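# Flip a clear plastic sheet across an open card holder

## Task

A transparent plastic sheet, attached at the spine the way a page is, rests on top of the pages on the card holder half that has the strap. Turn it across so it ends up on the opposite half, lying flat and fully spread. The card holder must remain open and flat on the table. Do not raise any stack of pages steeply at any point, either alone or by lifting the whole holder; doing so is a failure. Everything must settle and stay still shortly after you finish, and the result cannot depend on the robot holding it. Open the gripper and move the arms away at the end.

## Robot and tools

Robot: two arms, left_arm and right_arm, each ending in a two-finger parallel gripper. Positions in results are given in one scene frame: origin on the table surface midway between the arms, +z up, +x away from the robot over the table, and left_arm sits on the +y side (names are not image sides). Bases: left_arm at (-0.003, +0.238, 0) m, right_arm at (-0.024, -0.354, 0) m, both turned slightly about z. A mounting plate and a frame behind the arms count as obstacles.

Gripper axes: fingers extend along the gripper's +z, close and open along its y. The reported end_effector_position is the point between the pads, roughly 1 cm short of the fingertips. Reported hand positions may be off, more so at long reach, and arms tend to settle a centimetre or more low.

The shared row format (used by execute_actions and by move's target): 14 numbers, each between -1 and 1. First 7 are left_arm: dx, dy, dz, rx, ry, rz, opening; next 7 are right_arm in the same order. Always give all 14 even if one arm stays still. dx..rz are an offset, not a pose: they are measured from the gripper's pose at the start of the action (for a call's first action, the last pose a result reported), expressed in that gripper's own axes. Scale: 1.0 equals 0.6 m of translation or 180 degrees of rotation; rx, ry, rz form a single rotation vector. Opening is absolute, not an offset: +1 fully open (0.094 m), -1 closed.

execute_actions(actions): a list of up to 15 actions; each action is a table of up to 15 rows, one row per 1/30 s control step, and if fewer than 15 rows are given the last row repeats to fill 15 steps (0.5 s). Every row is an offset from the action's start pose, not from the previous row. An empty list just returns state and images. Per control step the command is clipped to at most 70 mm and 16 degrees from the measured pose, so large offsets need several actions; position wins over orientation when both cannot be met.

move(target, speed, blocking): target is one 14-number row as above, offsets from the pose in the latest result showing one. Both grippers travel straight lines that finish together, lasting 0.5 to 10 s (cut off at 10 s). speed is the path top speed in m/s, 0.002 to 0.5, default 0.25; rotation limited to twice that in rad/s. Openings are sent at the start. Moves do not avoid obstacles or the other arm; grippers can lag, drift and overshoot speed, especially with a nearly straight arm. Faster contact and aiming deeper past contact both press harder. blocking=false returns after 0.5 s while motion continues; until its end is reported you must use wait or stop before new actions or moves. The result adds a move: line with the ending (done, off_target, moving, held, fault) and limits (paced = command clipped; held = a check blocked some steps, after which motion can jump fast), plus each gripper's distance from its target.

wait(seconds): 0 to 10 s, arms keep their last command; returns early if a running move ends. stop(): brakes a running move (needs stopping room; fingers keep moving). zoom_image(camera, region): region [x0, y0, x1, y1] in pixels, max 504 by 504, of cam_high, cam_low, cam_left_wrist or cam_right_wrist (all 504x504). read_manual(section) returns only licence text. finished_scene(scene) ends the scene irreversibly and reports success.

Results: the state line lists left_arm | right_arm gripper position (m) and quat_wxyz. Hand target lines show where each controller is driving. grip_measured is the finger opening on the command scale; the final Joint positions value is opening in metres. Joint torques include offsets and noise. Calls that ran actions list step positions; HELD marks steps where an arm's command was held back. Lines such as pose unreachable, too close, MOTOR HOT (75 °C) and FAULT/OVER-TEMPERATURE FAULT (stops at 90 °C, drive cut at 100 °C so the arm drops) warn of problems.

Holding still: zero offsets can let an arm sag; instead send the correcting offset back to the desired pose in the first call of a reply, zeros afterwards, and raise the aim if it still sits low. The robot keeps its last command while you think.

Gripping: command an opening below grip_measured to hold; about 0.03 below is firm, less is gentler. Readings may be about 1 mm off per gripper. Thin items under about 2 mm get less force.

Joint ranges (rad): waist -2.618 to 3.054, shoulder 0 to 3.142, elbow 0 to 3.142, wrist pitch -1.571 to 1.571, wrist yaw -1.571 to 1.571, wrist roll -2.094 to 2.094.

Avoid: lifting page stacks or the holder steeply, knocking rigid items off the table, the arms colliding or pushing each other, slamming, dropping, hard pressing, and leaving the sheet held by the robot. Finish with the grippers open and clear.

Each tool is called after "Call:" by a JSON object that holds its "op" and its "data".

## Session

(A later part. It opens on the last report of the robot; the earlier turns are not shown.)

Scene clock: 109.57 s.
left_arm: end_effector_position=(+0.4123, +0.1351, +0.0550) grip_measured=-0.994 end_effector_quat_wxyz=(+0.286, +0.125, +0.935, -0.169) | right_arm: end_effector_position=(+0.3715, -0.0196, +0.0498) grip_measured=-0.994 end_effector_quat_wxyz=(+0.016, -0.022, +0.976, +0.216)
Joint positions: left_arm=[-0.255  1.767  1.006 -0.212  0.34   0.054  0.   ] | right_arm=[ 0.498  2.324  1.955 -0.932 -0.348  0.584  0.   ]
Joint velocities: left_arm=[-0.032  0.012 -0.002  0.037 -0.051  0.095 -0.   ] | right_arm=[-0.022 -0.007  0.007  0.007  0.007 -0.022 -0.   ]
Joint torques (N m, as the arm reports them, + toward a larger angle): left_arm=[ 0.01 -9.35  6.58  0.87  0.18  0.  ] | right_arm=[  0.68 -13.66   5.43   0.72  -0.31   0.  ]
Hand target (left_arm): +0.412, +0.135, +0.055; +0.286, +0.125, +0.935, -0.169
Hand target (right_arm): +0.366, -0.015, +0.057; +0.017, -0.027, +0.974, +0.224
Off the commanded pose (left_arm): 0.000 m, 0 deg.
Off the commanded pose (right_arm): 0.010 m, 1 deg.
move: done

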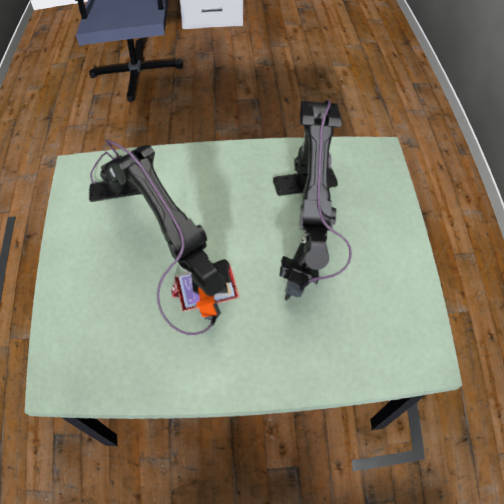

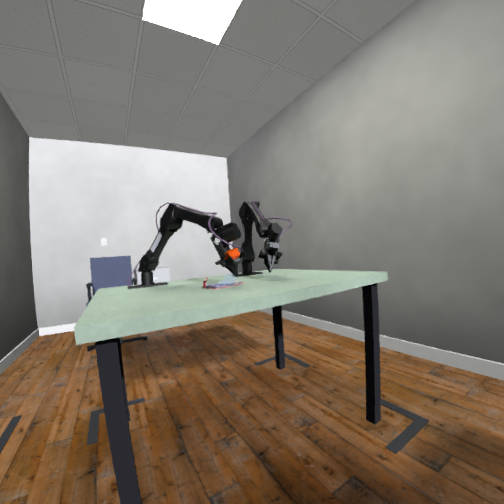

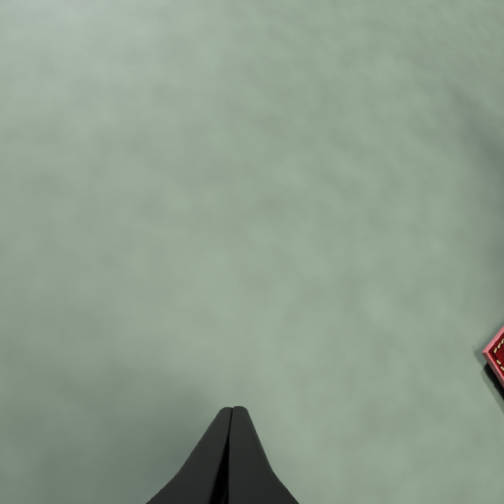

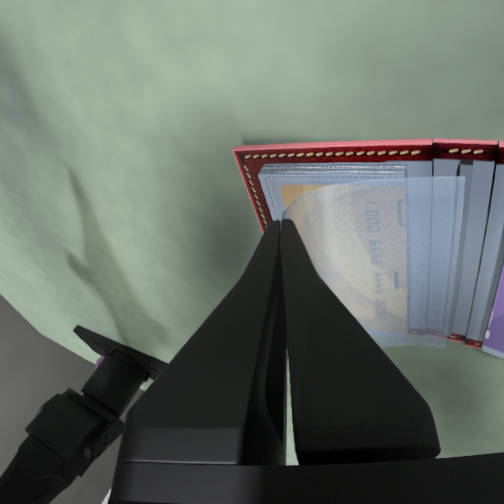

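Call:
{"op": "move", "data": {"target": [0,0,0,0,0,0,-1, 0,0,0,0,0,0,-0.6]}}

Call:
{"op": "move", "data": {"target": [0,0,0,0,0,0,-1, 0,0,-0.15,0,0,0,-0.6], "speed": 0.1}}

Call:
{"op": "zoom_image", "data": {"camera": "cam_low", "region": [175,240,265,300]}}

Scene clock: 119.07 s.
left_arm: end_effector_position=(+0.4123, +0.1351, +0.0550) grip_measured=-0.994 end_effector_quat_wxyz=(+0.286, +0.125, +0.935, -0.169) | right_arm: end_effector_position=(+0.3717, -0.0194, +0.0499) grip_measured=-0.602 end_effector_quat_wxyz=(+0.017, -0.022, +0.976, +0.217)
Joint positions: left_arm=[-0.255  1.767  1.006 -0.212  0.34   0.054  0.   ] | right_arm=[ 0.498  2.324  1.955 -0.93  -0.349  0.584  0.019]
Joint velocities: left_arm=[-0.007  0.002 -0.002  0.007  0.037 -0.007  0.001] | right_arm=[ 0.007 -0.007  0.007 -0.037 -0.007 -0.007 -0.001]
Joint torques (N m, as the arm reports them, + toward a larger angle): left_arm=[ 0.   -9.36  6.57  0.88  0.18  0.01] | right_arm=[ -0.08 -12.21   6.51   0.68  -0.2   -0.04]
Hand target (left_arm): +0.412, +0.135, +0.055; +0.286, +0.125, +0.935, -0.169
Hand target (right_arm): +0.372, -0.020, +0.050; +0.016, -0.022, +0.976, +0.217
Off the commanded pose (left_arm): 0.000 m, 0 deg.
Off the commanded pose (right_arm): 0.000 m, 0 deg.
move: done

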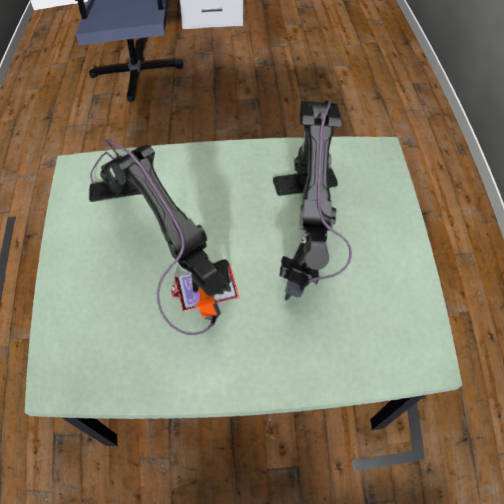

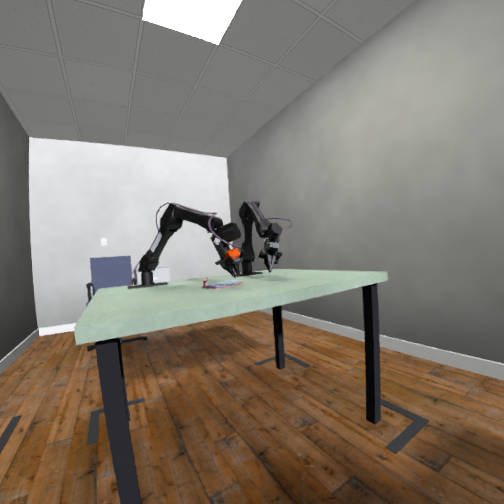

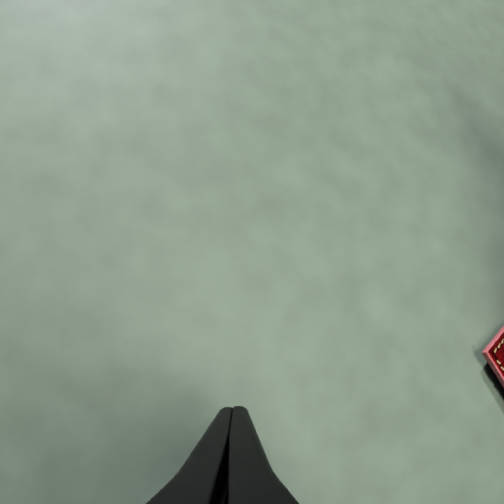

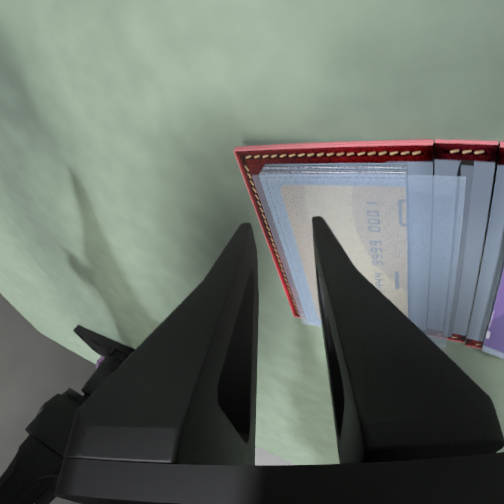

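Scene clock: 120.57 s.
left_arm: end_effector_position=(+0.4123, +0.1351, +0.0550) grip_measured=-0.994 end_effector_quat_wxyz=(+0.286, +0.125, +0.935, -0.169) | right_arm: end_effector_position=(+0.3701, -0.0551, +0.1208) grip_measured=-0.602 end_effector_quat_wxyz=(+0.013, -0.021, +0.977, +0.210)
Joint positions: left_arm=[-0.255  1.767  1.006 -0.212  0.34   0.054  0.   ] | right_arm=[ 0.437  2.243  2.107 -1.2   -0.356  0.52   0.019]
Joint velocities: left_arm=[-0.012 -0.017 -0.007 -0.022 -0.037 -0.066 -0.001] | right_arm=[-0.002  0.002  0.012 -0.007 -0.022 -0.066  0.001]
Joint torques (N m, as the arm reports them, + toward a larger angle): left_arm=[-0.01 -9.38  6.55  0.87  0.18 -0.01] | right_arm=[ -0.74 -12.31   7.65   0.47  -0.31  -0.11]
Hand target (left_arm): +0.412, +0.135, +0.055; +0.286, +0.125, +0.935, -0.169
Hand target (right_arm): +0.371, -0.058, +0.131; +0.017, -0.022, +0.976, +0.217
Off the commanded pose (left_arm): 0.000 m, 0 deg.
Off the commanded pose (right_arm): 0.011 m, 1 deg.
move: off_target (right_arm)

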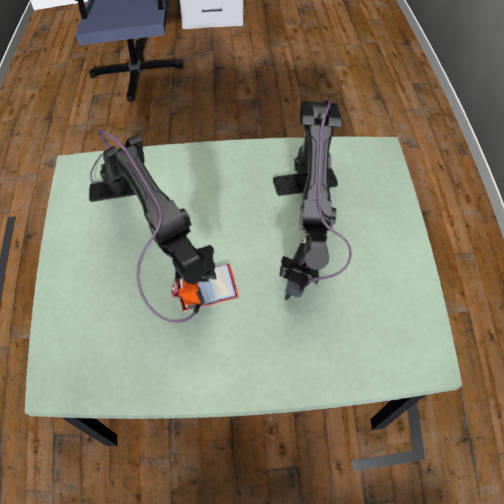

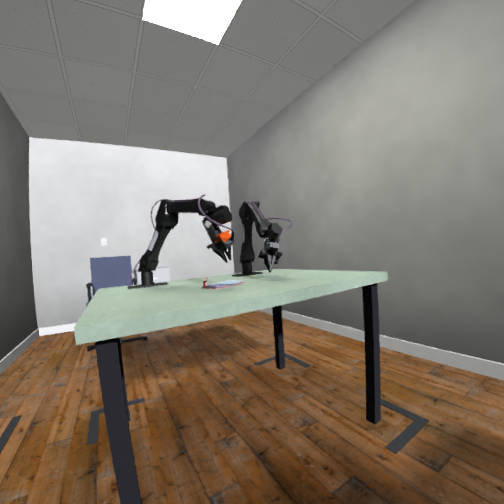

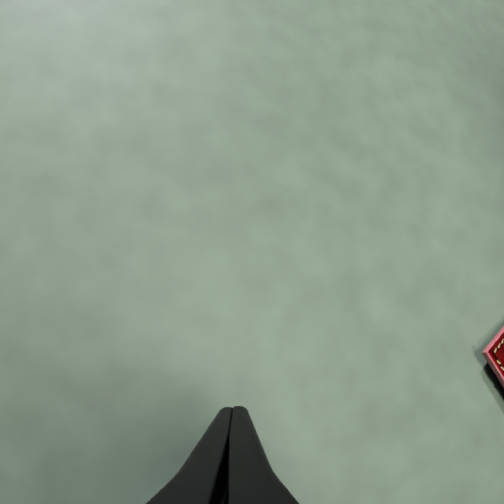

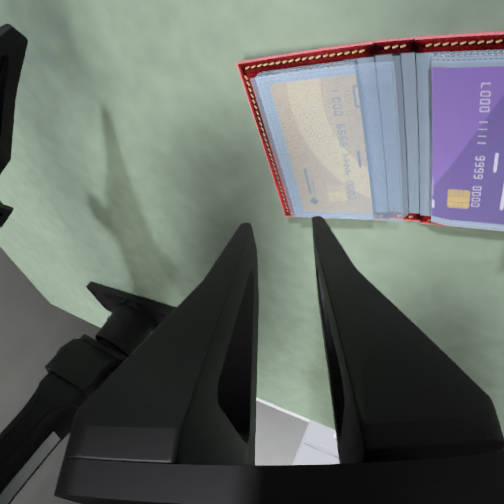

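Region (175, 240, 265, 300) of cam_low's 504x504 image, scaled by 5.600, with more detail than that image has.

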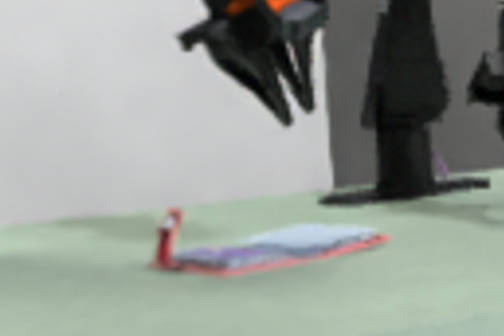

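Call:
{"op": "finished_scene", "data": {"scene": 2}}

The scene is finished: the task was done.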